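# Stack blocks on the table to match the goal image

## Task

Assemble on the table the structure pictured in the goal image, with every block squared up against its neighbours the way the picture shows; at the end open the gripper and pull the arm away. The structure must stand without the robot; anything only the gripper is still holding in place does not count.

## Robot and tools

Robot: one six-joint arm (Trossen wxai_follower) with a two-finger parallel gripper. In every row and every per-joint list the order is waist (joint_0), shoulder (joint_1), elbow (joint_2), wrist pitch (joint_3), wrist yaw (joint_4), wrist roll (joint_5), then the gripper opening. Cameras: cam_low and cam_wrist, both 672x504, returned in that order.

Frames: the scene frame has its origin on the table surface beneath the arm base, +z up, and +y to the left when facing along +x. The base may sit slightly tilted. end_effector_position (metres) is the midpoint between the finger pads, about 3 to 4 cm behind the fingertips; the reading gets less accurate at long reach. In the gripper's own frame the fingers point along +x and close along y. Orientation is end_effector_quat_wxyz.

execute_actions(actions): actions is a list of actions. Each action is a list of up to 15 rows; each row is used for one 1/30 s step, and if fewer than 15 rows are given the last one repeats to fill the 15 steps. A row is 7 numbers, each in [-1, 1]: six joint offsets plus the opening. The joint offsets are relative to the angles at the start of that action (not to the previous row); for a call's first action that means the angles last reported in this scene. Scaling: 1.0 equals 0.9615 rad for waist, shoulder and elbow, 1.713 rad for wrist pitch, 1.767 for wrist yaw, 1.728 for wrist roll. The opening is absolute, not an offset: +1 fully open (pad gap 0.088 m), empty fingers touch near -0.80, and values down to -1 close no further. Full open to closed needs at least about 0.5 s. An empty list just returns the current state and images.

Joint ranges (rad): waist -3.054 to 3.054, shoulder 0.000 to 3.142, elbow 0.000 to 2.356, wrist pitch -1.571 to 1.571, wrist yaw -1.571 to 1.571, wrist roll -3.142 to 3.142. The true end may differ by up to 0.010. An action asking a joint to go more than 0.010 rad beyond its range is rejected; if the first action (or any malformed one) fails, nothing in the call runs. Requests past a real end are clipped there and reported as "joint sent to its limit"; absence of that line does not prove more travel exists.

Speed limiting: each step, a joint's target may lead its measured angle by at most 0.211 rad (waist, shoulder, elbow), 0.213 (wrist pitch), 0.267 (wrist yaw), 0.228 (wrist roll), and all targets are pulled back if they would put the gripper over 70 mm from where it is. Big displacements therefore need several actions; if an action ends before the motion completes, send the remainder next time rather than waiting. Friction can leave joints short of target, especially when reaching far, and tiny turns may not happen at all, so check Joint positions after moving.

move(target, speed, blocking): target is one 7-number row; its joint offsets are measured from the Joint positions in the latest result that lists them (not from where the arm is when the move begins), and the opening is absolute and sent at once. All joints follow paths that finish together, so the hand traces a curve and does not avoid obstacles. speed (0.01 to 2 rad/s, default 0.5) caps the joint with the longest path; paths last 0.5 to 10 s and stop early at 10 s. Faster moves hit harder; aiming beyond a contact presses harder. blocking=false returns after 0.5 s while motion continues; other motion commands are refused until a result shows the move has ended, so use wait or stop. The result adds a "move:" line: ending (done, off_target, moving, held, fault), limits=held or limits=none, and the joint farthest from target.

wait(seconds): 0 to 10; the arm holds its last command and a running move continues. stop(): brakes a running move; needs room, more at speed; fingers keep moving. zoom_image(camera, region): camera is cam_low or cam_wrist; region [x0, y0, x1, y1] in pixels from the top-left, at most 504 by 504. show_instructions(): shows the reference pages including the goal image. read_manual(section): licence texts only. finished_scene(scene): ends the given scene permanently; do it only after releasing and clearing the structure.

Result lines: Joint positions and Joint velocities (rad, rad/s, then pad gap in m and m/s); Joint targets, the angles currently being driven toward; grip_measured, the opening on the command scale; grip_effort_n, motor effort in N (negative closes, capped near 83, with friction residue, offset and noise; n/a at start). "joint command not followed" means the clearance check altered targets.

Gripping: to hold a part, command roughly 0.07 below grip_measured; less margin grips more gently. Readings may be off by up to about 1 mm consistently, and while squeezing read up to 3 mm (0.061 on the scale) narrower than the pads. Parts under about 3 mm wide get reduced force. Pad force is about 34 to 49 N, with a brief spike at first contact. Something may occasionally tug a held part.

Cautions: never let anything leave the table. Avoid drops, slams, hard impacts and heavy pushing. If a joint's contact torque reaches its load limit (N m: waist 18.2, shoulder 22.5, elbow 22.4, wrist pitch 5.92, wrist yaw 5.9, wrist roll 5.54, held weight included) the arm halts 10 s and drops the rest of the call. Holding loads heats motors even while you are composing a reply (the simulation keeps running then); MOTOR HOT appears from 50 °C, and at 95 °C an OVER-TEMPERATURE FAULT holds the arm, which may go limp if it does not cool. An arm blocked by an object keeps pressing until given a new command.

Each tool is called as name([rows], argument=value, ...), one row to a line, values as JSON.

Reference images:

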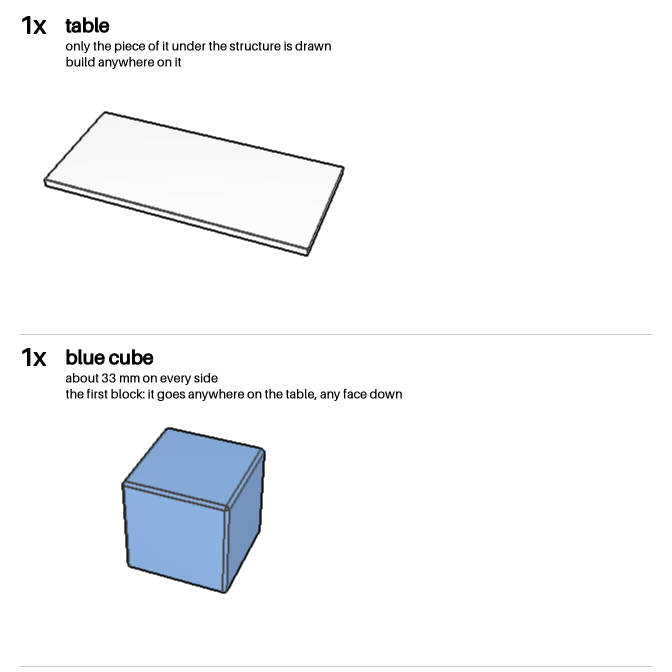

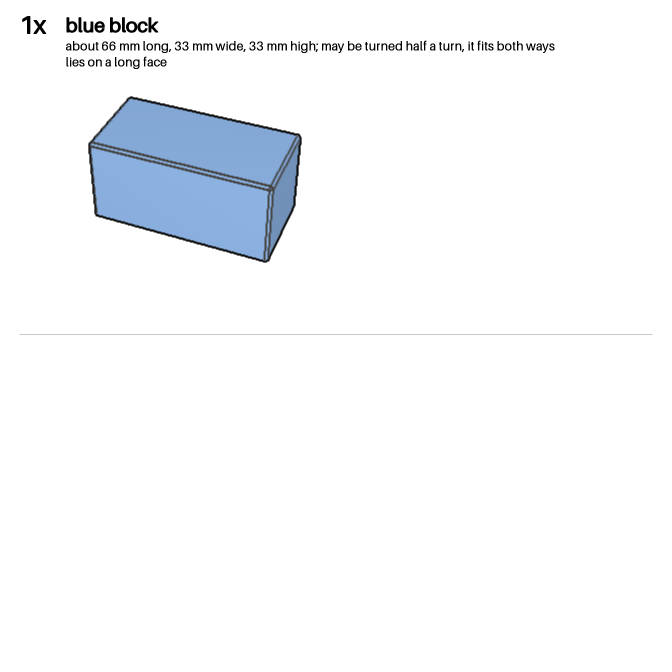

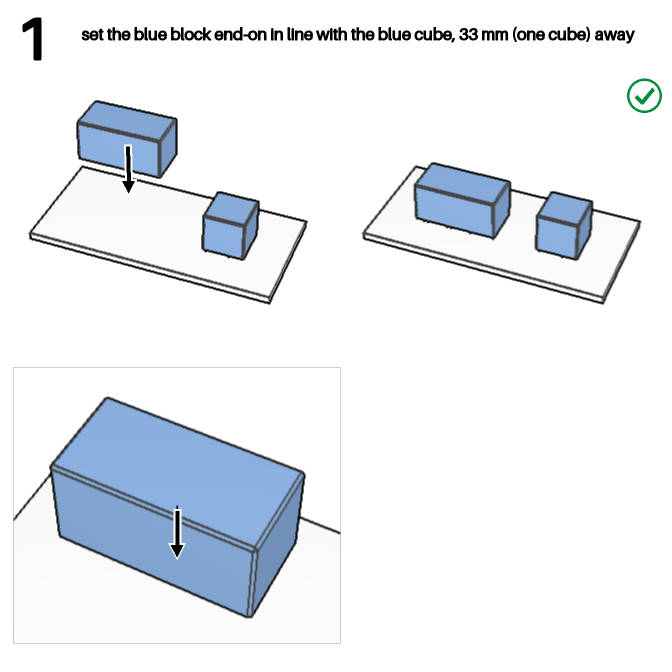

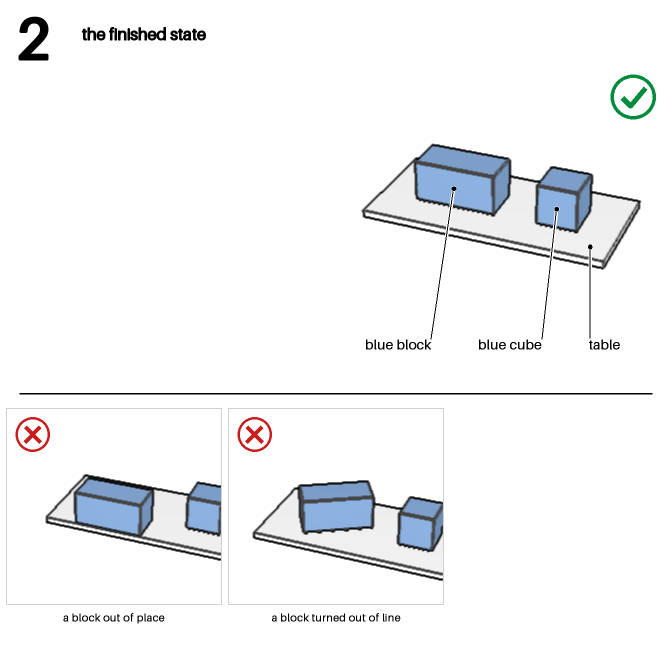

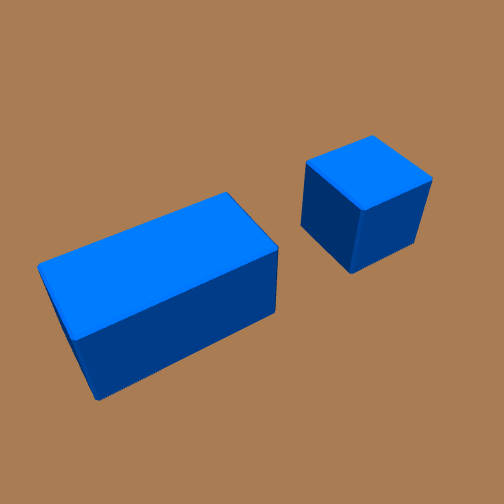

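## Session

execute_actions(actions=[])

Scene clock: 0.00 s.
end_effector_position=(+0.2592, +0.2049, +0.1283) grip_measured=+0.856 grip_effort_n=n/a end_effector_quat_wxyz=(+0.492, +0.551, +0.634, -0.230) end_effector_velocity=(-0.002, -0.003, -0.002) end_effector_angular_velocity=(-0.017, +0.013, +0.001)
Joint names: [waist, shoulder, elbow, wrist pitch, wrist yaw, wrist roll]
Joint positions: [ 0.589  1.54   1.019 -0.708 -0.413  1.764  0.081]
Joint velocities: [-0.002  0.002  0.002 -0.022  0.007 -0.007  0.   ]
Motor temperatures (°C, as the motors report them): [28 32 30 30 29 30]
Heat: hottest shoulder 32 °C (+0.0 °C/min).
Joint targets: [0.589 1.540 1.019 -0.708 -0.413 1.764]

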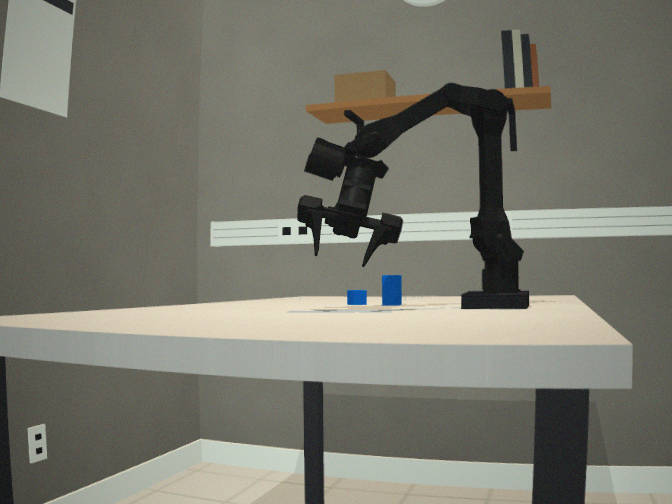

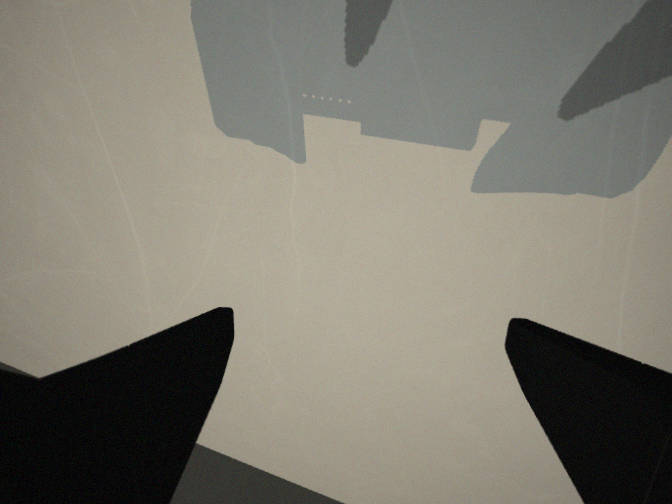

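move(target=[-0.85,-0.15,0.2,-0.23,0.2337,-1,1], speed=1.2)

Scene clock: 9.83 s.
end_effector_position=(+0.2696, -0.0898, +0.1951) grip_measured=+1.000 grip_effort_n=14.2 end_effector_quat_wxyz=(+0.783, +0.109, +0.592, -0.154) end_effector_velocity=(+0.000, -0.001, +0.002) end_effector_angular_velocity=(-0.009, -0.010, -0.006)
Joint names: [waist, shoulder, elbow, wrist pitch, wrist yaw, wrist roll]
Joint positions: [-0.226  1.406  1.2   -1.099 -0.002  0.043  0.088]
Joint velocities: [ 0.002 -0.007 -0.002  0.007  0.007  0.007  0.   ]
Motor temperatures (°C, as the motors report them): [28 33 32 30 29 30]
Heat: hottest shoulder 33 °C (+6.1 °C/min).
Joint targets: [-0.228 1.396 1.211 -1.102 0.001 0.036]
move: off_target; limits=none; farthest joint: the elbow, 0.011 radians from its target (0.192 radians at the start)

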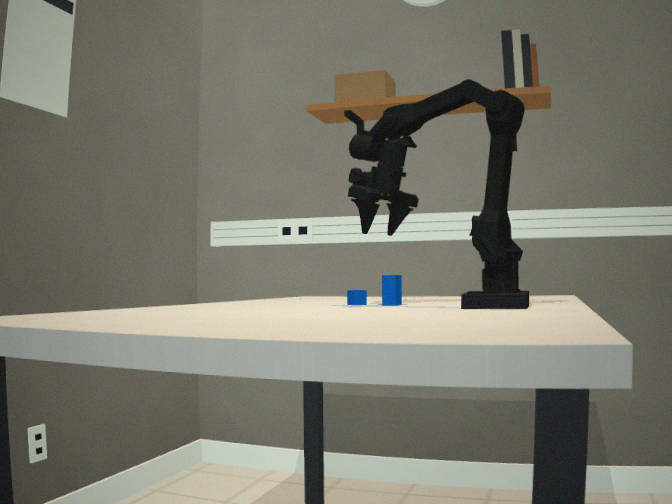

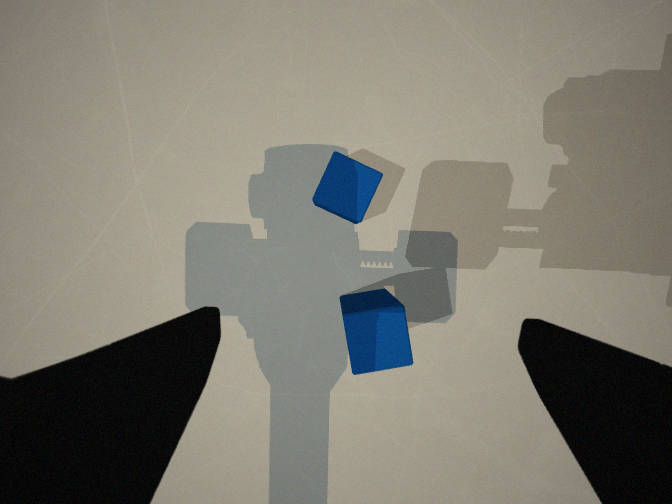

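zoom_image(camera="cam_wrist", region=[260,130,500,390])

zoom_image(camera="cam_low", region=[300,190,560,330])

Region (260, 130, 500, 390) of cam_wrist's 672x504 image, scaled by 1.938, with more detail than that image has; it fills the left 465 columns of this view, and the rest is white.

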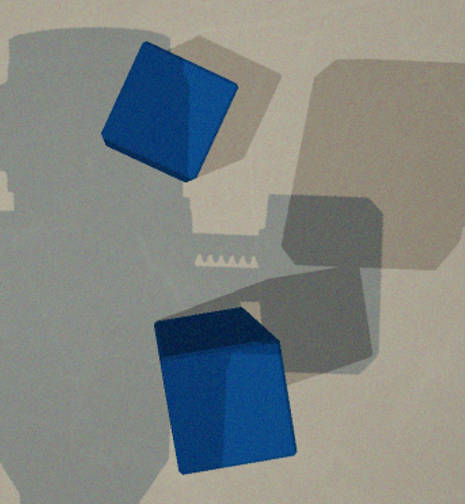

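Region (300, 190, 560, 330) of cam_low's 672x504 image, scaled by 1.938, with more detail than that image has; it fills the top 271 rows of this view, and the rest is white.

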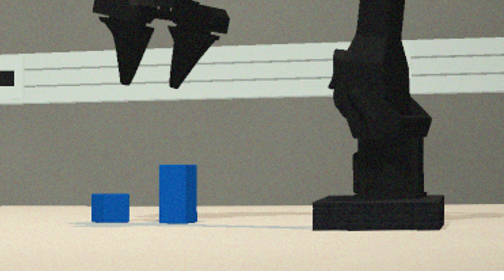

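move(target=[-0.057,0.49,0.205,-0.205,0,-0.028,1], speed=0.6)

Scene clock: 42.90 s.
end_effector_position=(+0.2459, -0.0982, +0.1264) grip_measured=+1.000 grip_effort_n=14.2 end_effector_quat_wxyz=(+0.565, +0.152, +0.802, -0.122) end_effector_velocity=(-0.002, +0.004, -0.000) end_effector_angular_velocity=(+0.026, +0.002, -0.003)
Joint names: [waist, shoulder, elbow, wrist pitch, wrist yaw, wrist roll]
Joint positions: [-0.278  1.862  1.388 -1.448 -0.002  0.001  0.088]
Joint velocities: [-0.002 -0.002 -0.007 -0.007 -0.022 -0.007  0.   ]
Motor temperatures (°C, as the motors report them): [28 36 37 31 29 30]
Heat: hottest elbow 37 °C (+7.0 °C/min).
Joint targets: [-0.281 1.877 1.397 -1.451 -0.002 -0.006]
move: off_target; limits=none; farthest joint: the shoulder, 0.015 radians from its target (0.471 radians at the start)

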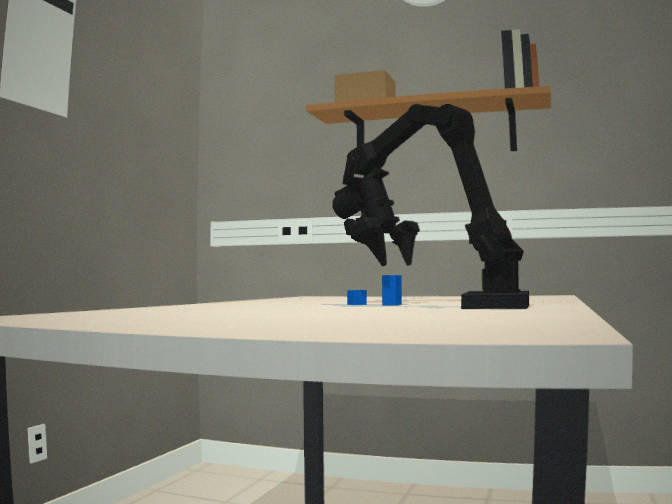

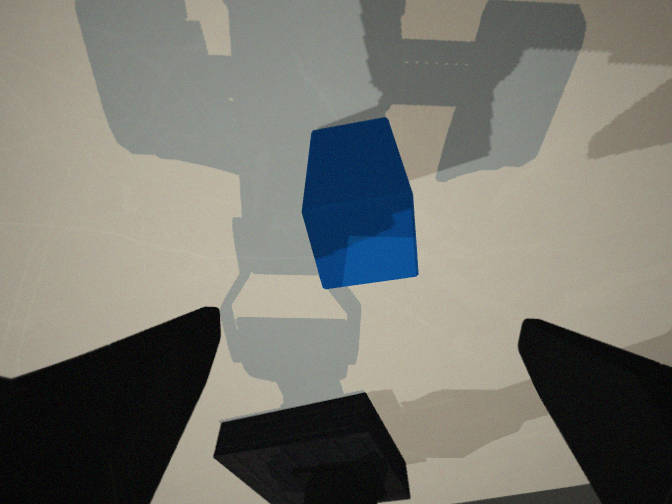

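move(target=[0,0.28,0.045,0,0,0,0.6], speed=0.35)

Scene clock: 47.00 s.
end_effector_position=(+0.2459, -0.0998, +0.0688) grip_measured=+0.603 grip_effort_n=-17.4 end_effector_quat_wxyz=(+0.474, +0.165, +0.858, -0.105) end_effector_velocity=(-0.004, +0.002, +0.003) end_effector_angular_velocity=(+0.025, +0.014, +0.012)
Joint names: [waist, shoulder, elbow, wrist pitch, wrist yaw, wrist roll]
Joint positions: [-0.278  2.115  1.423 -1.448 -0.002  0.001  0.069]
Joint velocities: [-0.002 -0.002 -0.002 -0.022 -0.007 -0.022  0.   ]
Motor temperatures (°C, as the motors report them): [28 36 37 31 29 30]
Heat: hottest elbow 37 °C (+6.4 °C/min).
Joint targets: [-0.278 2.131 1.431 -1.448 -0.002 0.001]
move: off_target; limits=none; farthest joint: the shoulder, 0.016 radians from its target (0.269 radians at the start)

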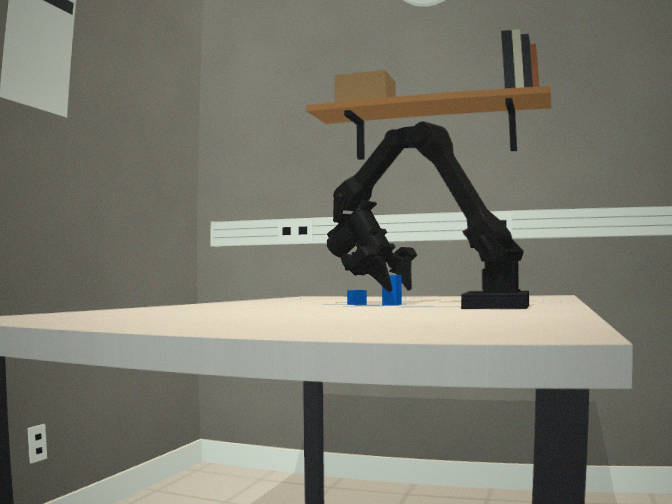

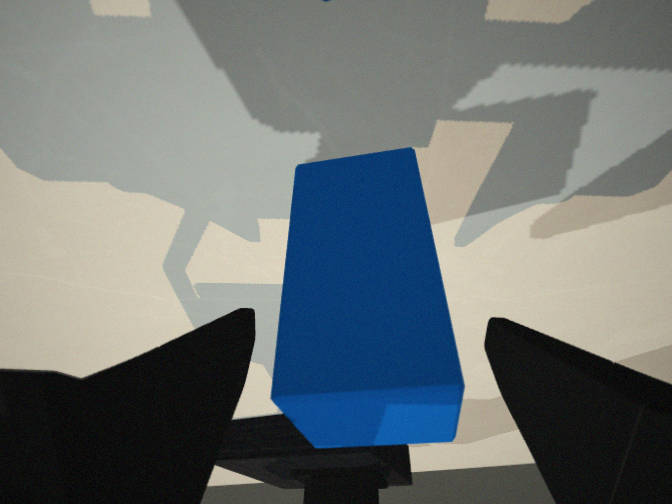

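execute_actions([
  [[0,0.02,0.008,0.004,0,0,0.55],[0,0.024,0.008,0.006,0,0,0.5],[0,0.028,0.008,0.008,0,0,0.45],[0,0.032,0.008,0.01,0,0,0.4],[0,0.036,0.008,0.012,0,0,0.35],[0,0.04,0.008,0.014,0,0,0.3],[0,0.043,0.008,0.016,0,0,0.25]],
  [[0,0,0,0,0,0,0.2],[0,0,0,0,0,0,0.17],[0,0,0,0,0,0,0.14],[0,0,0,0,0,0,0.11],[0,0,0,0,0,0,0.08],[0,0,0,0,0,0,0.05],[0,0,0,0,0,0,0.02],[0,0,0,0,0,0,-0.01],[0,0,0,0,0,0,-0.04],[0,0,0,0,0,0,-0.07],[0,0,0,0,0,0,-0.1],[0,0,0,0,0,0,-0.13],[0,0,0,0,0,0,-0.16],[0,0,0,0,0,0,-0.19],[0,0,0,0,0,0,-0.22]],
  [[0,0,0,0,0,0,-0.27]],
])

zoom_image(camera="cam_low", region=[320,220,460,320])

Scene clock: 56.87 s.
end_effector_position=(+0.2485, -0.1011, +0.0598) grip_measured=-0.125 grip_effort_n=-83.5 end_effector_quat_wxyz=(+0.474, +0.165, +0.858, -0.105) end_effector_velocity=(-0.001, +0.003, +0.001) end_effector_angular_velocity=(+0.024, -0.002, -0.008)
Joint names: [waist, shoulder, elbow, wrist pitch, wrist yaw, wrist roll]
Joint positions: [-0.278  2.14   1.423 -1.424 -0.002  0.001  0.033]
Joint velocities: [-0.002 -0.002 -0.002 -0.007 -0.022 -0.007  0.   ]
Motor temperatures (°C, as the motors report them): [28 37 36 31 29 30]
Heat: hottest shoulder 37 °C (+5.3 °C/min).
Joint targets: [-0.278 2.140 1.423 -1.424 -0.002 0.001]

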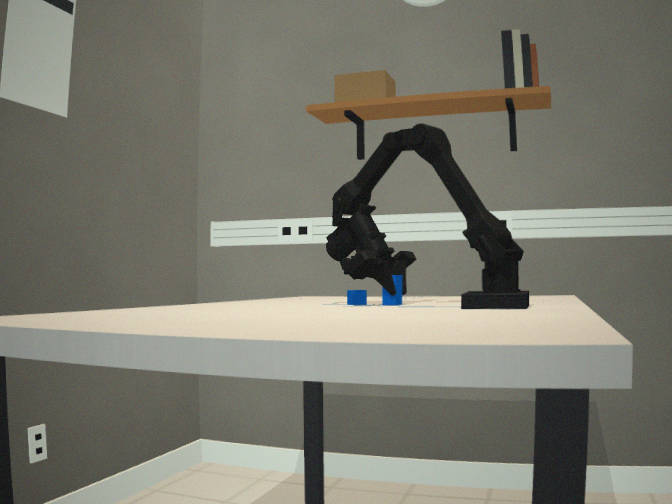

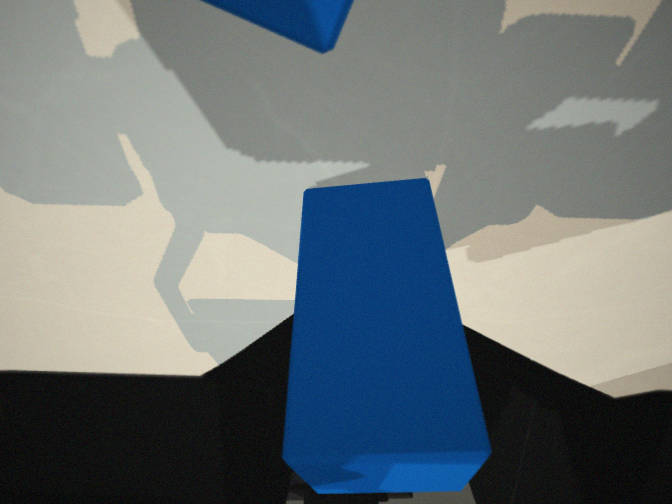

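Region (320, 220, 460, 320) of cam_low's 672x504 image, scaled by 3.600, with more detail than that image has; it fills the top 360 rows of this view, and the rest is white.

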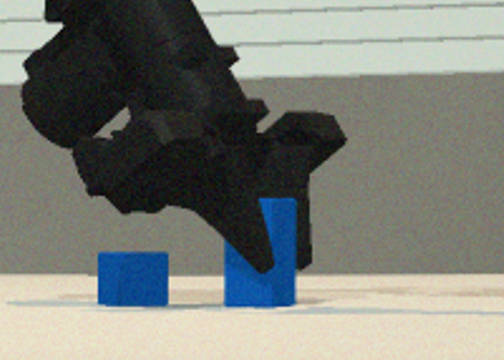

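move(target=[0,-0.2,0,0,0,0,-0.27], speed=0.3)

Scene clock: 59.50 s.
end_effector_position=(+0.2573, -0.1035, +0.1053) grip_measured=-0.125 grip_effort_n=-83.5 end_effector_quat_wxyz=(+0.549, +0.155, +0.813, -0.119) end_effector_velocity=(-0.004, +0.004, +0.002) end_effector_angular_velocity=(+0.012, +0.019, -0.008)
Joint names: [waist, shoulder, elbow, wrist pitch, wrist yaw, wrist roll]
Joint positions: [-0.278  1.961  1.423 -1.424 -0.002  0.001  0.033]
Joint velocities: [ 0.002 -0.002 -0.002 -0.022 -0.007  0.007 -0.   ]
Motor temperatures (°C, as the motors report them): [28 37 36 31 29 30]
Heat: hottest shoulder 37 °C (+5.0 °C/min).
Joint targets: [-0.278 1.947 1.423 -1.424 -0.002 0.001]
move: off_target; limits=none; farthest joint: the shoulder, 0.013 radians from its target (0.192 radians at the start)

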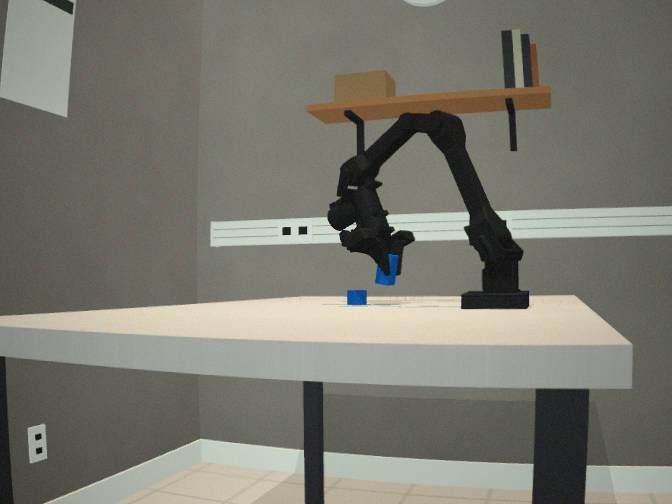

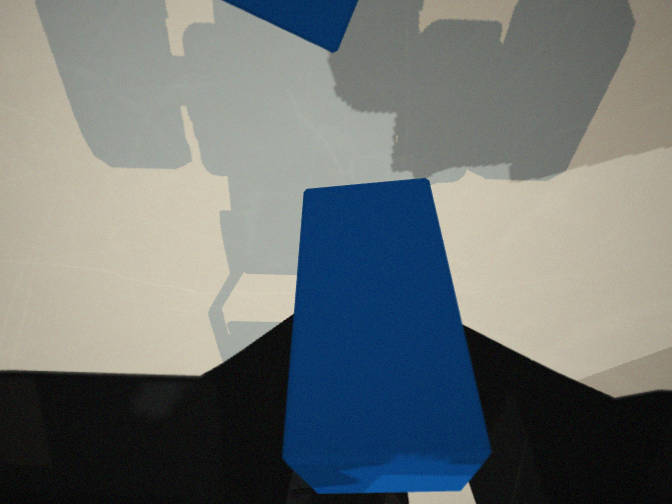

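move(target=[0.55,-0.4,-0.2,0.72,-0.036,0.058,-0.27], speed=0.8)

move(target=[0,0.155,-0.8,0.505,0,0,-0.27], speed=0.7)

Scene clock: 76.87 s.
end_effector_position=(+0.4561, +0.0792, +0.2569) grip_measured=-0.125 grip_effort_n=-83.5 end_effector_quat_wxyz=(+0.959, +0.022, +0.272, +0.080) end_effector_velocity=(-0.005, -0.003, -0.005) end_effector_angular_velocity=(-0.014, +0.029, -0.006)
Joint names: [waist, shoulder, elbow, wrist pitch, wrist yaw, wrist roll]
Joint positions: [ 0.249  1.589  1.242 -0.194 -0.064  0.095  0.033]
Joint velocities: [-0.002 -0.007 -0.002 -0.037  0.007 -0.007 -0.   ]
Motor temperatures (°C, as the motors report them): [28 41 35 31 29 30]
Heat: hottest shoulder 41 °C (+7.1 °C/min).
Joint targets: [0.251 1.577 1.231 -0.191 -0.066 0.101]
move: off_target; limits=none; farthest joint: the shoulder, 0.013 radians from its target (0.385 radians at the start)

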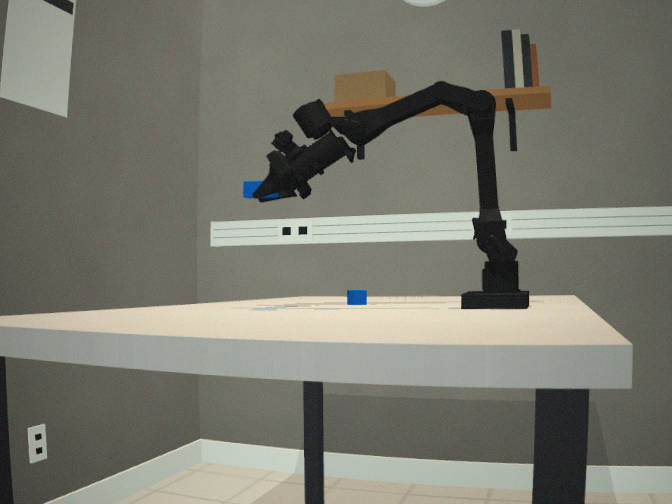

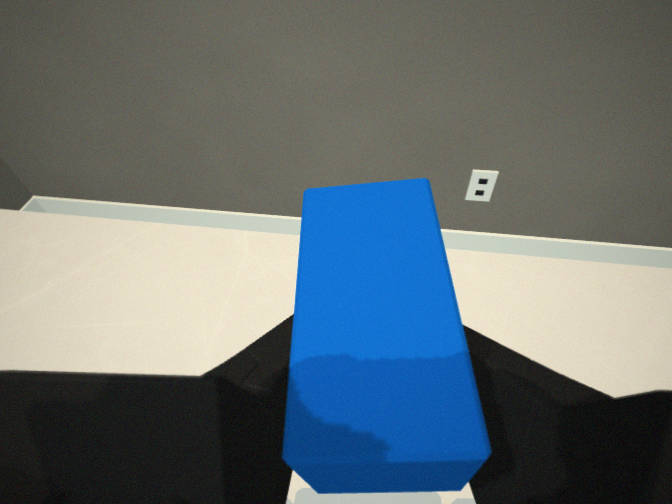

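Scene clock: 78.73 s.
end_effector_position=(+0.3735, +0.0621, +0.0607) grip_measured=-0.125 grip_effort_n=-83.5 end_effector_quat_wxyz=(+0.954, +0.021, +0.290, +0.078) end_effector_velocity=(-0.002, -0.000, -0.001) end_effector_angular_velocity=(+0.009, +0.009, -0.001)
Joint names: [waist, shoulder, elbow, wrist pitch, wrist yaw, wrist roll]
Joint positions: [ 0.249  1.728  0.481  0.667 -0.064  0.095  0.033]
Joint velocities: [-0.002 -0.002 -0.002 -0.007 -0.007  0.007 -0.   ]
Motor temperatures (°C, as the motors report them): [28 41 35 32 29 30]
Heat: hottest shoulder 41 °C (+7.0 °C/min).
Joint targets: [0.249 1.738 0.472 0.671 -0.064 0.095]
move: done; limits=none; farthest joint: the shoulder, 0.010 radians from its target (0.149 radians at the start)

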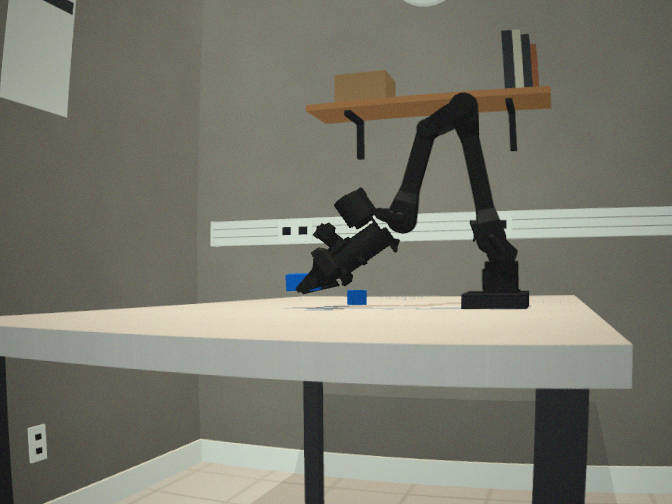

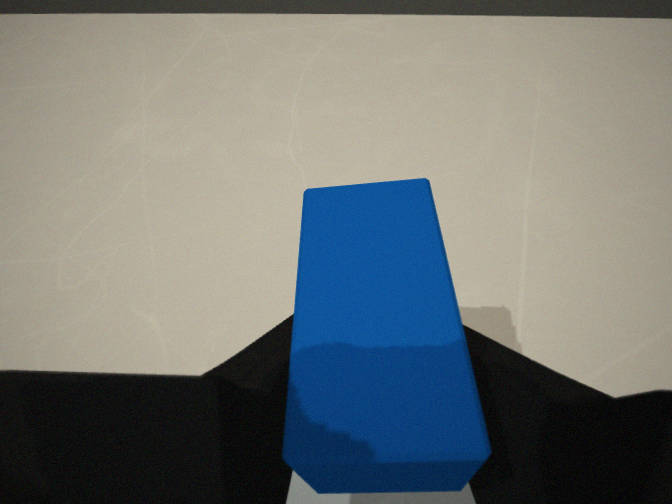

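move(target=[0,0.185,-0.03,0.127,0,0,-0.27], speed=0.3)

zoom_image(camera="cam_low", region=[260,230,400,330])

Scene clock: 84.57 s.
end_effector_position=(+0.3770, +0.0618, +0.0338) grip_measured=-0.125 grip_effort_n=-83.5 end_effector_quat_wxyz=(+0.957, +0.021, +0.277, +0.080) end_effector_velocity=(-0.002, +0.002, -0.001) end_effector_angular_velocity=(+0.004, +0.008, +0.020)
Joint names: [waist, shoulder, elbow, wrist pitch, wrist yaw, wrist roll]
Joint positions: [ 0.249  1.894  0.459  0.881 -0.064  0.095  0.033]
Joint velocities: [-0.002 -0.002 -0.002 -0.007 -0.022 -0.007 -0.   ]
Motor temperatures (°C, as the motors report them): [28 40 35 33 29 30]
Heat: hottest shoulder 40 °C (+5.0 °C/min).
Joint targets: [0.249 1.906 0.452 0.885 -0.064 0.095]
move: off_target; limits=none; farthest joint: the shoulder, 0.012 radians from its target (0.178 radians at the start)

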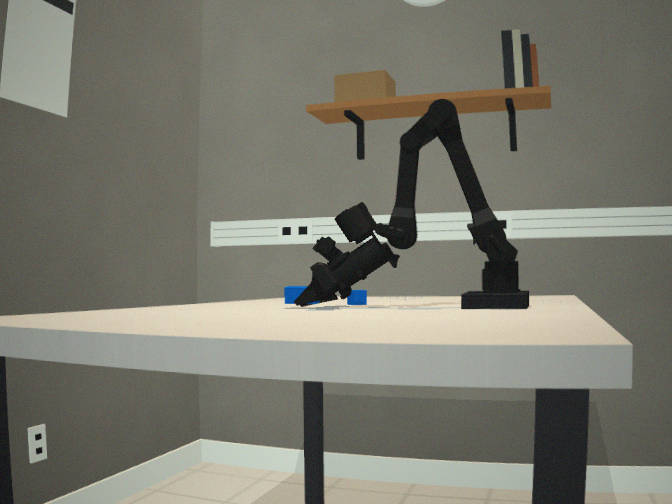

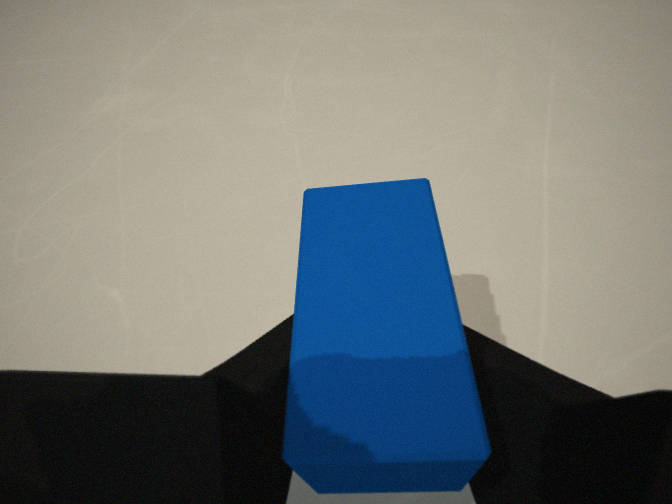

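Region (260, 230, 400, 330) of cam_low's 672x504 image, scaled by 3.600, with more detail than that image has; it fills the top 360 rows of this view, and the rest is white.

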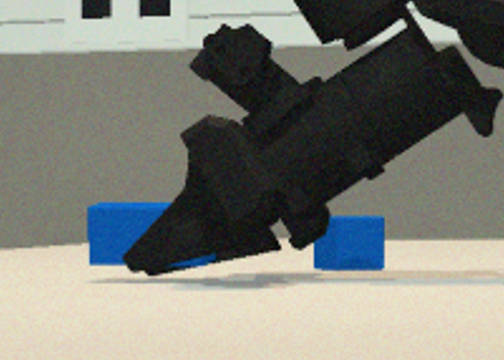

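move(target=[0,0.036,0,0.016,0,0,-0.27], speed=0.08)

zoom_image(camera="cam_low", region=[270,260,370,320])

Scene clock: 89.57 s.
end_effector_position=(+0.3779, +0.0619, +0.0313) grip_measured=-0.125 grip_effort_n=-83.5 end_effector_quat_wxyz=(+0.958, +0.022, +0.274, +0.080) end_effector_velocity=(-0.005, -0.001, -0.007) end_effector_angular_velocity=(+0.005, +0.038, -0.001)
Joint names: [waist, shoulder, elbow, wrist pitch, wrist yaw, wrist roll]
Joint positions: [ 0.249  1.914  0.459  0.907 -0.064  0.095  0.033]
Joint velocities: [-0.002 -0.002 -0.002 -0.037 -0.007  0.007  0.   ]
Motor temperatures (°C, as the motors report them): [28 40 34 34 29 30]
Heat: hottest shoulder 40 °C (+5.0 °C/min).
Joint targets: [0.249 1.928 0.459 0.908 -0.064 0.095]
move: off_target; limits=none; farthest joint: the shoulder, 0.015 radians from its target (0.035 radians at the start)

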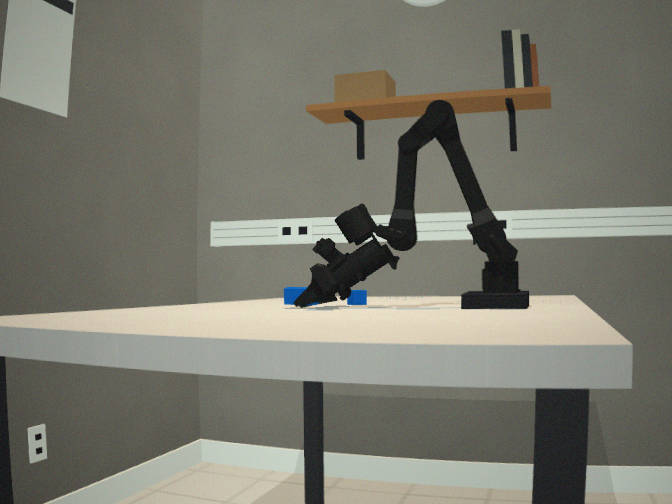

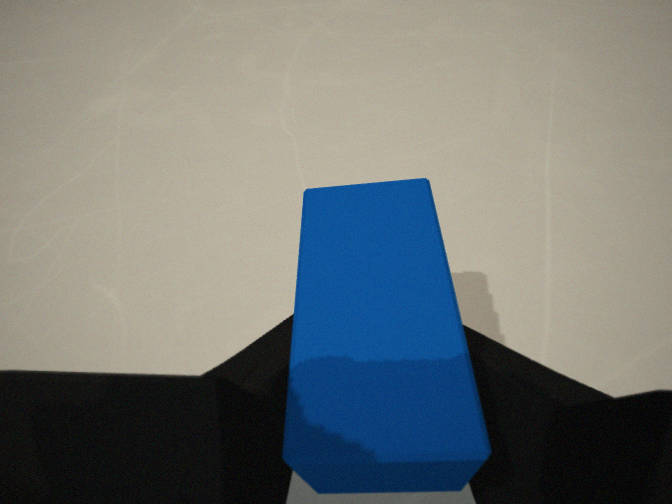

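Region (270, 260, 370, 320) of cam_low's 672x504 image, scaled by 5.040, with more detail than that image has; it fills the top 302 rows of this view, and the rest is white.

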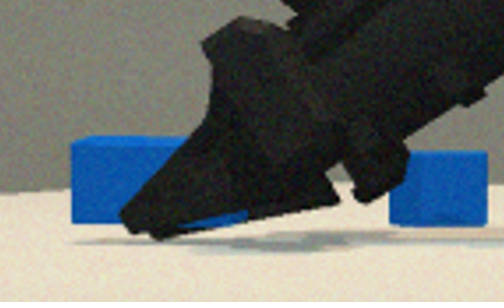

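execute_actions([
  [[0,0.021,0,0,0,0,-0.2]],
  [[0,0,0,0,0,0,-0.15],[0,0,0,0,0,0,-0.14],[0,0,0,0,0,0,-0.13],[0,0,0,0,0,0,-0.12],[0,0,0,0,0,0,-0.115],[0,0,0,0,0,0,-0.11],[0,0,0,0,0,0,-0.105],[0,0,0,0,0,0,-0.1],[0,0,0,0,0,0,-0.095],[0,0,0,0,0,0,-0.09],[0,0,0,0,0,0,-0.085],[0,0,0,0,0,0,-0.08]],
  [[0,0,0,0,0,0,-0.076],[0,0,0,0,0,0,-0.072],[0,0,0,0,0,0,-0.068],[0,0,0,0,0,0,-0.064],[0,0,0,0,0,0,-0.06],[0,0,0,0,0,0,-0.056],[0,0,0,0,0,0,-0.052],[0,0,0,0,0,0,-0.048],[0,0,0,0,0,0,-0.044],[0,0,0,0,0,0,-0.04],[0,0,0,0,0,0,-0.035],[0,0,0,0,0,0,-0.03],[0,0,0,0,0,0,-0.02],[0,0,0,0,0,0,-0.01],[0,0,0,0,0,0,0]],
  [[0,0,0,0,0,0,0.25]],
])

Scene clock: 99.80 s.
end_effector_position=(+0.3781, +0.0619, +0.0311) grip_measured=+0.246 grip_effort_n=14.7 end_effector_quat_wxyz=(+0.958, +0.022, +0.274, +0.080) end_effector_velocity=(-0.004, +0.004, -0.004) end_effector_angular_velocity=(+0.022, +0.026, +0.024)
Joint names: [waist, shoulder, elbow, wrist pitch, wrist yaw, wrist roll]
Joint positions: [ 0.249  1.916  0.459  0.911 -0.064  0.095  0.051]
Joint velocities: [-0.002 -0.002 -0.002 -0.022 -0.037  0.007  0.001]
Motor temperatures (°C, as the motors report them): [28 39 34 35 29 30]
Heat: hottest shoulder 39 °C (+3.0 °C/min).
Joint targets: [0.249 1.916 0.459 0.910 -0.064 0.095]

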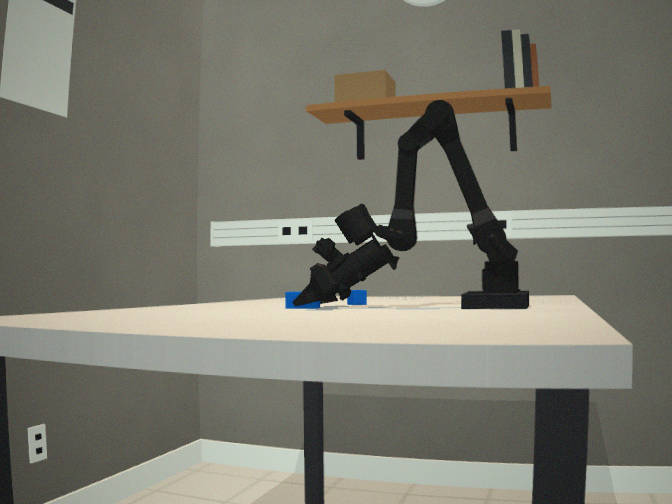

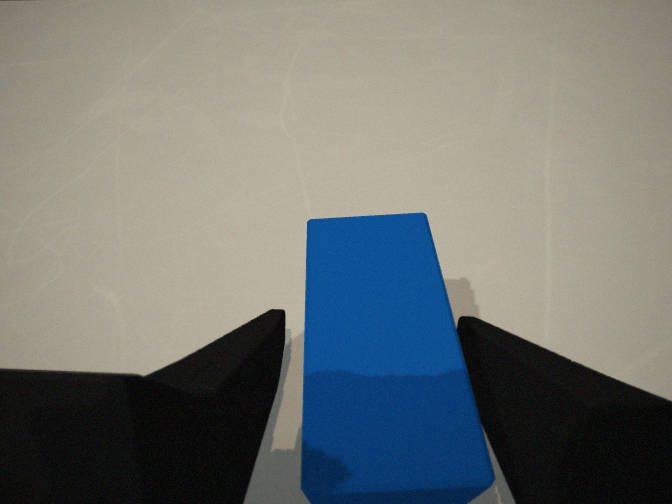

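move(target=[0,-0.45,0.3,-0.415,0,0,0.7], speed=0.7)

move(target=[-0.49,0.43,0.63,-0.72,0.038,0.19,0.7], speed=1.0)

Scene clock: 106.97 s.
end_effector_position=(+0.3990, +0.0686, +0.1565) grip_measured=+0.697 grip_effort_n=14.2 end_effector_quat_wxyz=(+0.957, +0.021, +0.278, +0.080) end_effector_velocity=(-0.002, -0.000, -0.001) end_effector_angular_velocity=(-0.016, +0.004, +0.015)
Joint names: [waist, shoulder, elbow, wrist pitch, wrist yaw, wrist roll]
Joint positions: [ 0.25   1.494  0.738  0.202 -0.064  0.095  0.073]
Joint velocities: [-0.002 -0.002 -0.002 -0.007 -0.007 -0.022 -0.   ]
Motor temperatures (°C, as the motors report them): [28 39 34 35 29 30]
Heat: hottest shoulder 39 °C (+3.0 °C/min).
Joint targets: [0.249 1.484 0.747 0.200 -0.064 0.095]
move: off_target; limits=none; farthest joint: the shoulder, 0.011 radians from its target (0.433 radians at the start)

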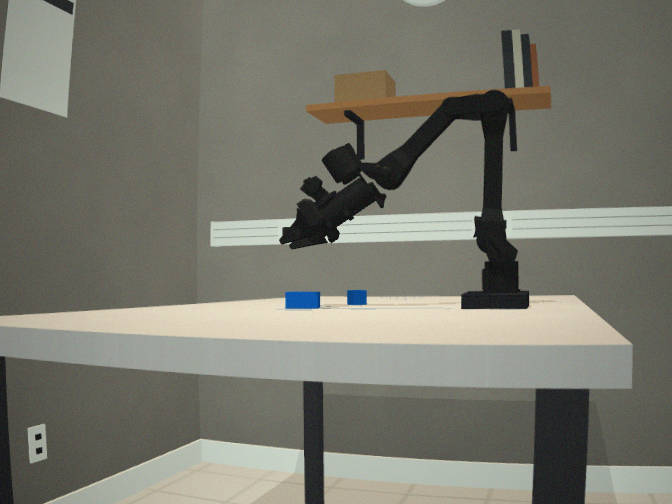

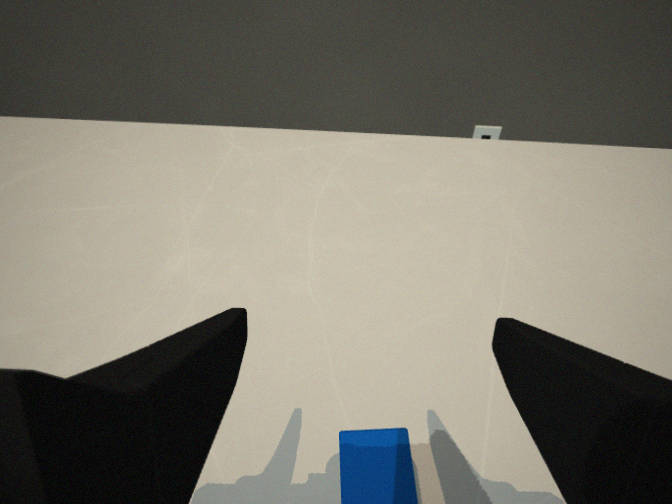

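Scene clock: 108.90 s.
end_effector_position=(+0.3205, -0.1088, +0.0908) grip_measured=+0.697 grip_effort_n=14.2 end_effector_quat_wxyz=(+0.657, +0.249, +0.659, -0.268) end_effector_velocity=(-0.008, +0.003, -0.001) end_effector_angular_velocity=(+0.020, +0.037, -0.011)
Joint names: [waist, shoulder, elbow, wrist pitch, wrist yaw, wrist roll]
Joint positions: [-0.22   1.891  1.333 -1.029  0.     0.416  0.073]
Joint velocities: [-0.002  0.002 -0.002 -0.037 -0.007  0.007  0.   ]
Motor temperatures (°C, as the motors report them): [28 39 34 35 29 30]
Heat: hottest shoulder 39 °C (+3.1 °C/min).
Joint targets: [-0.221 1.908 1.344 -1.031 0.003 0.423]
move: off_target; limits=none; farthest joint: the shoulder, 0.016 radians from its target (0.413 radians at the start)

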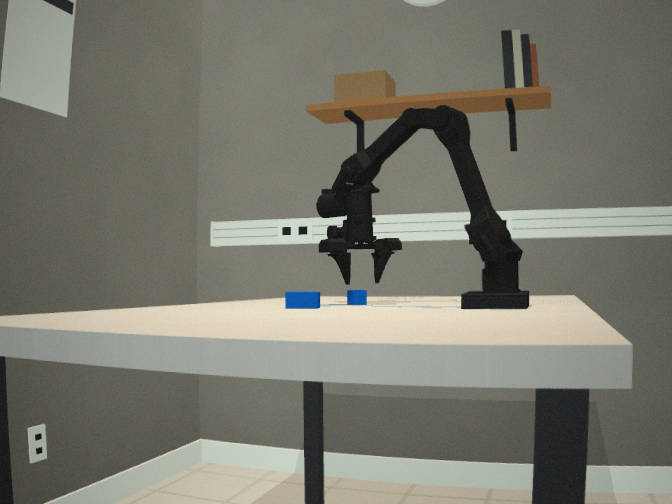

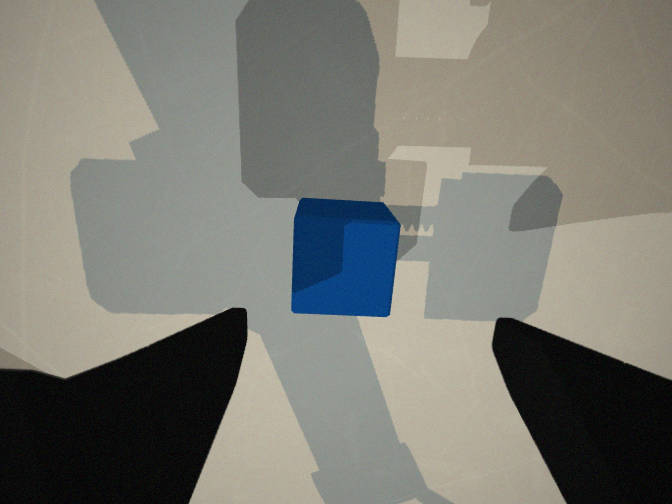

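move(target=[0.018,0.108,-0.078,0.095,0,0.008,0.5], speed=0.25)

zoom_image(camera="cam_low", region=[280,230,420,330])

Scene clock: 119.70 s.
end_effector_position=(+0.3304, -0.1080, +0.0469) grip_measured=+0.503 grip_effort_n=-16.5 end_effector_quat_wxyz=(+0.661, +0.246, +0.658, -0.265) end_effector_velocity=(-0.001, +0.003, +0.000) end_effector_angular_velocity=(+0.009, +0.005, +0.010)
Joint names: [waist, shoulder, elbow, wrist pitch, wrist yaw, wrist roll]
Joint positions: [-0.205  1.979  1.268 -0.868  0.     0.423  0.064]
Joint velocities: [ 0.002 -0.002 -0.002 -0.007 -0.007 -0.007 -0.   ]
Motor temperatures (°C, as the motors report them): [28 39 35 34 29 30]
Heat: hottest shoulder 39 °C (+2.0 °C/min).
Joint targets: [-0.202 1.995 1.258 -0.866 0.000 0.430]
move: off_target; limits=none; farthest joint: the shoulder, 0.015 radians from its target (0.104 radians at the start)

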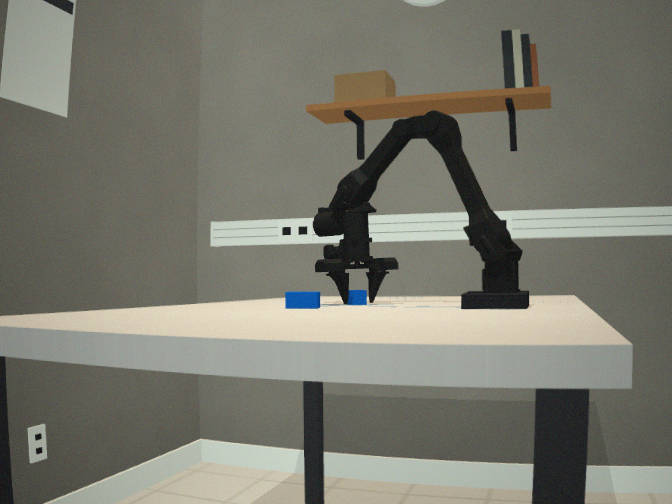

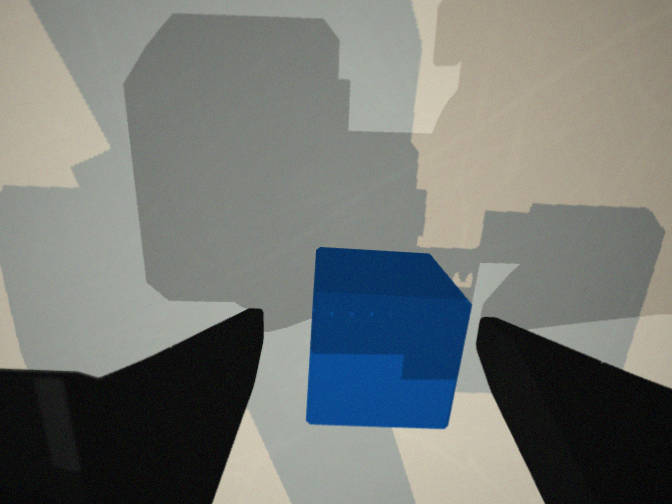

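Region (280, 230, 420, 330) of cam_low's 672x504 image, scaled by 3.600, with more detail than that image has; it fills the top 360 rows of this view, and the rest is white.

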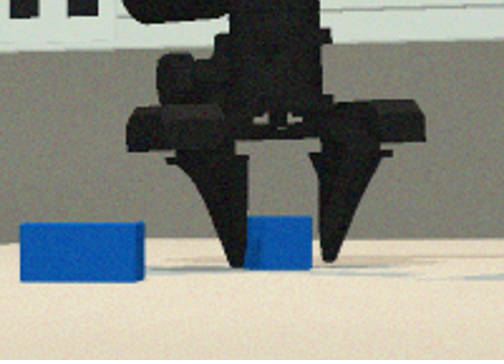

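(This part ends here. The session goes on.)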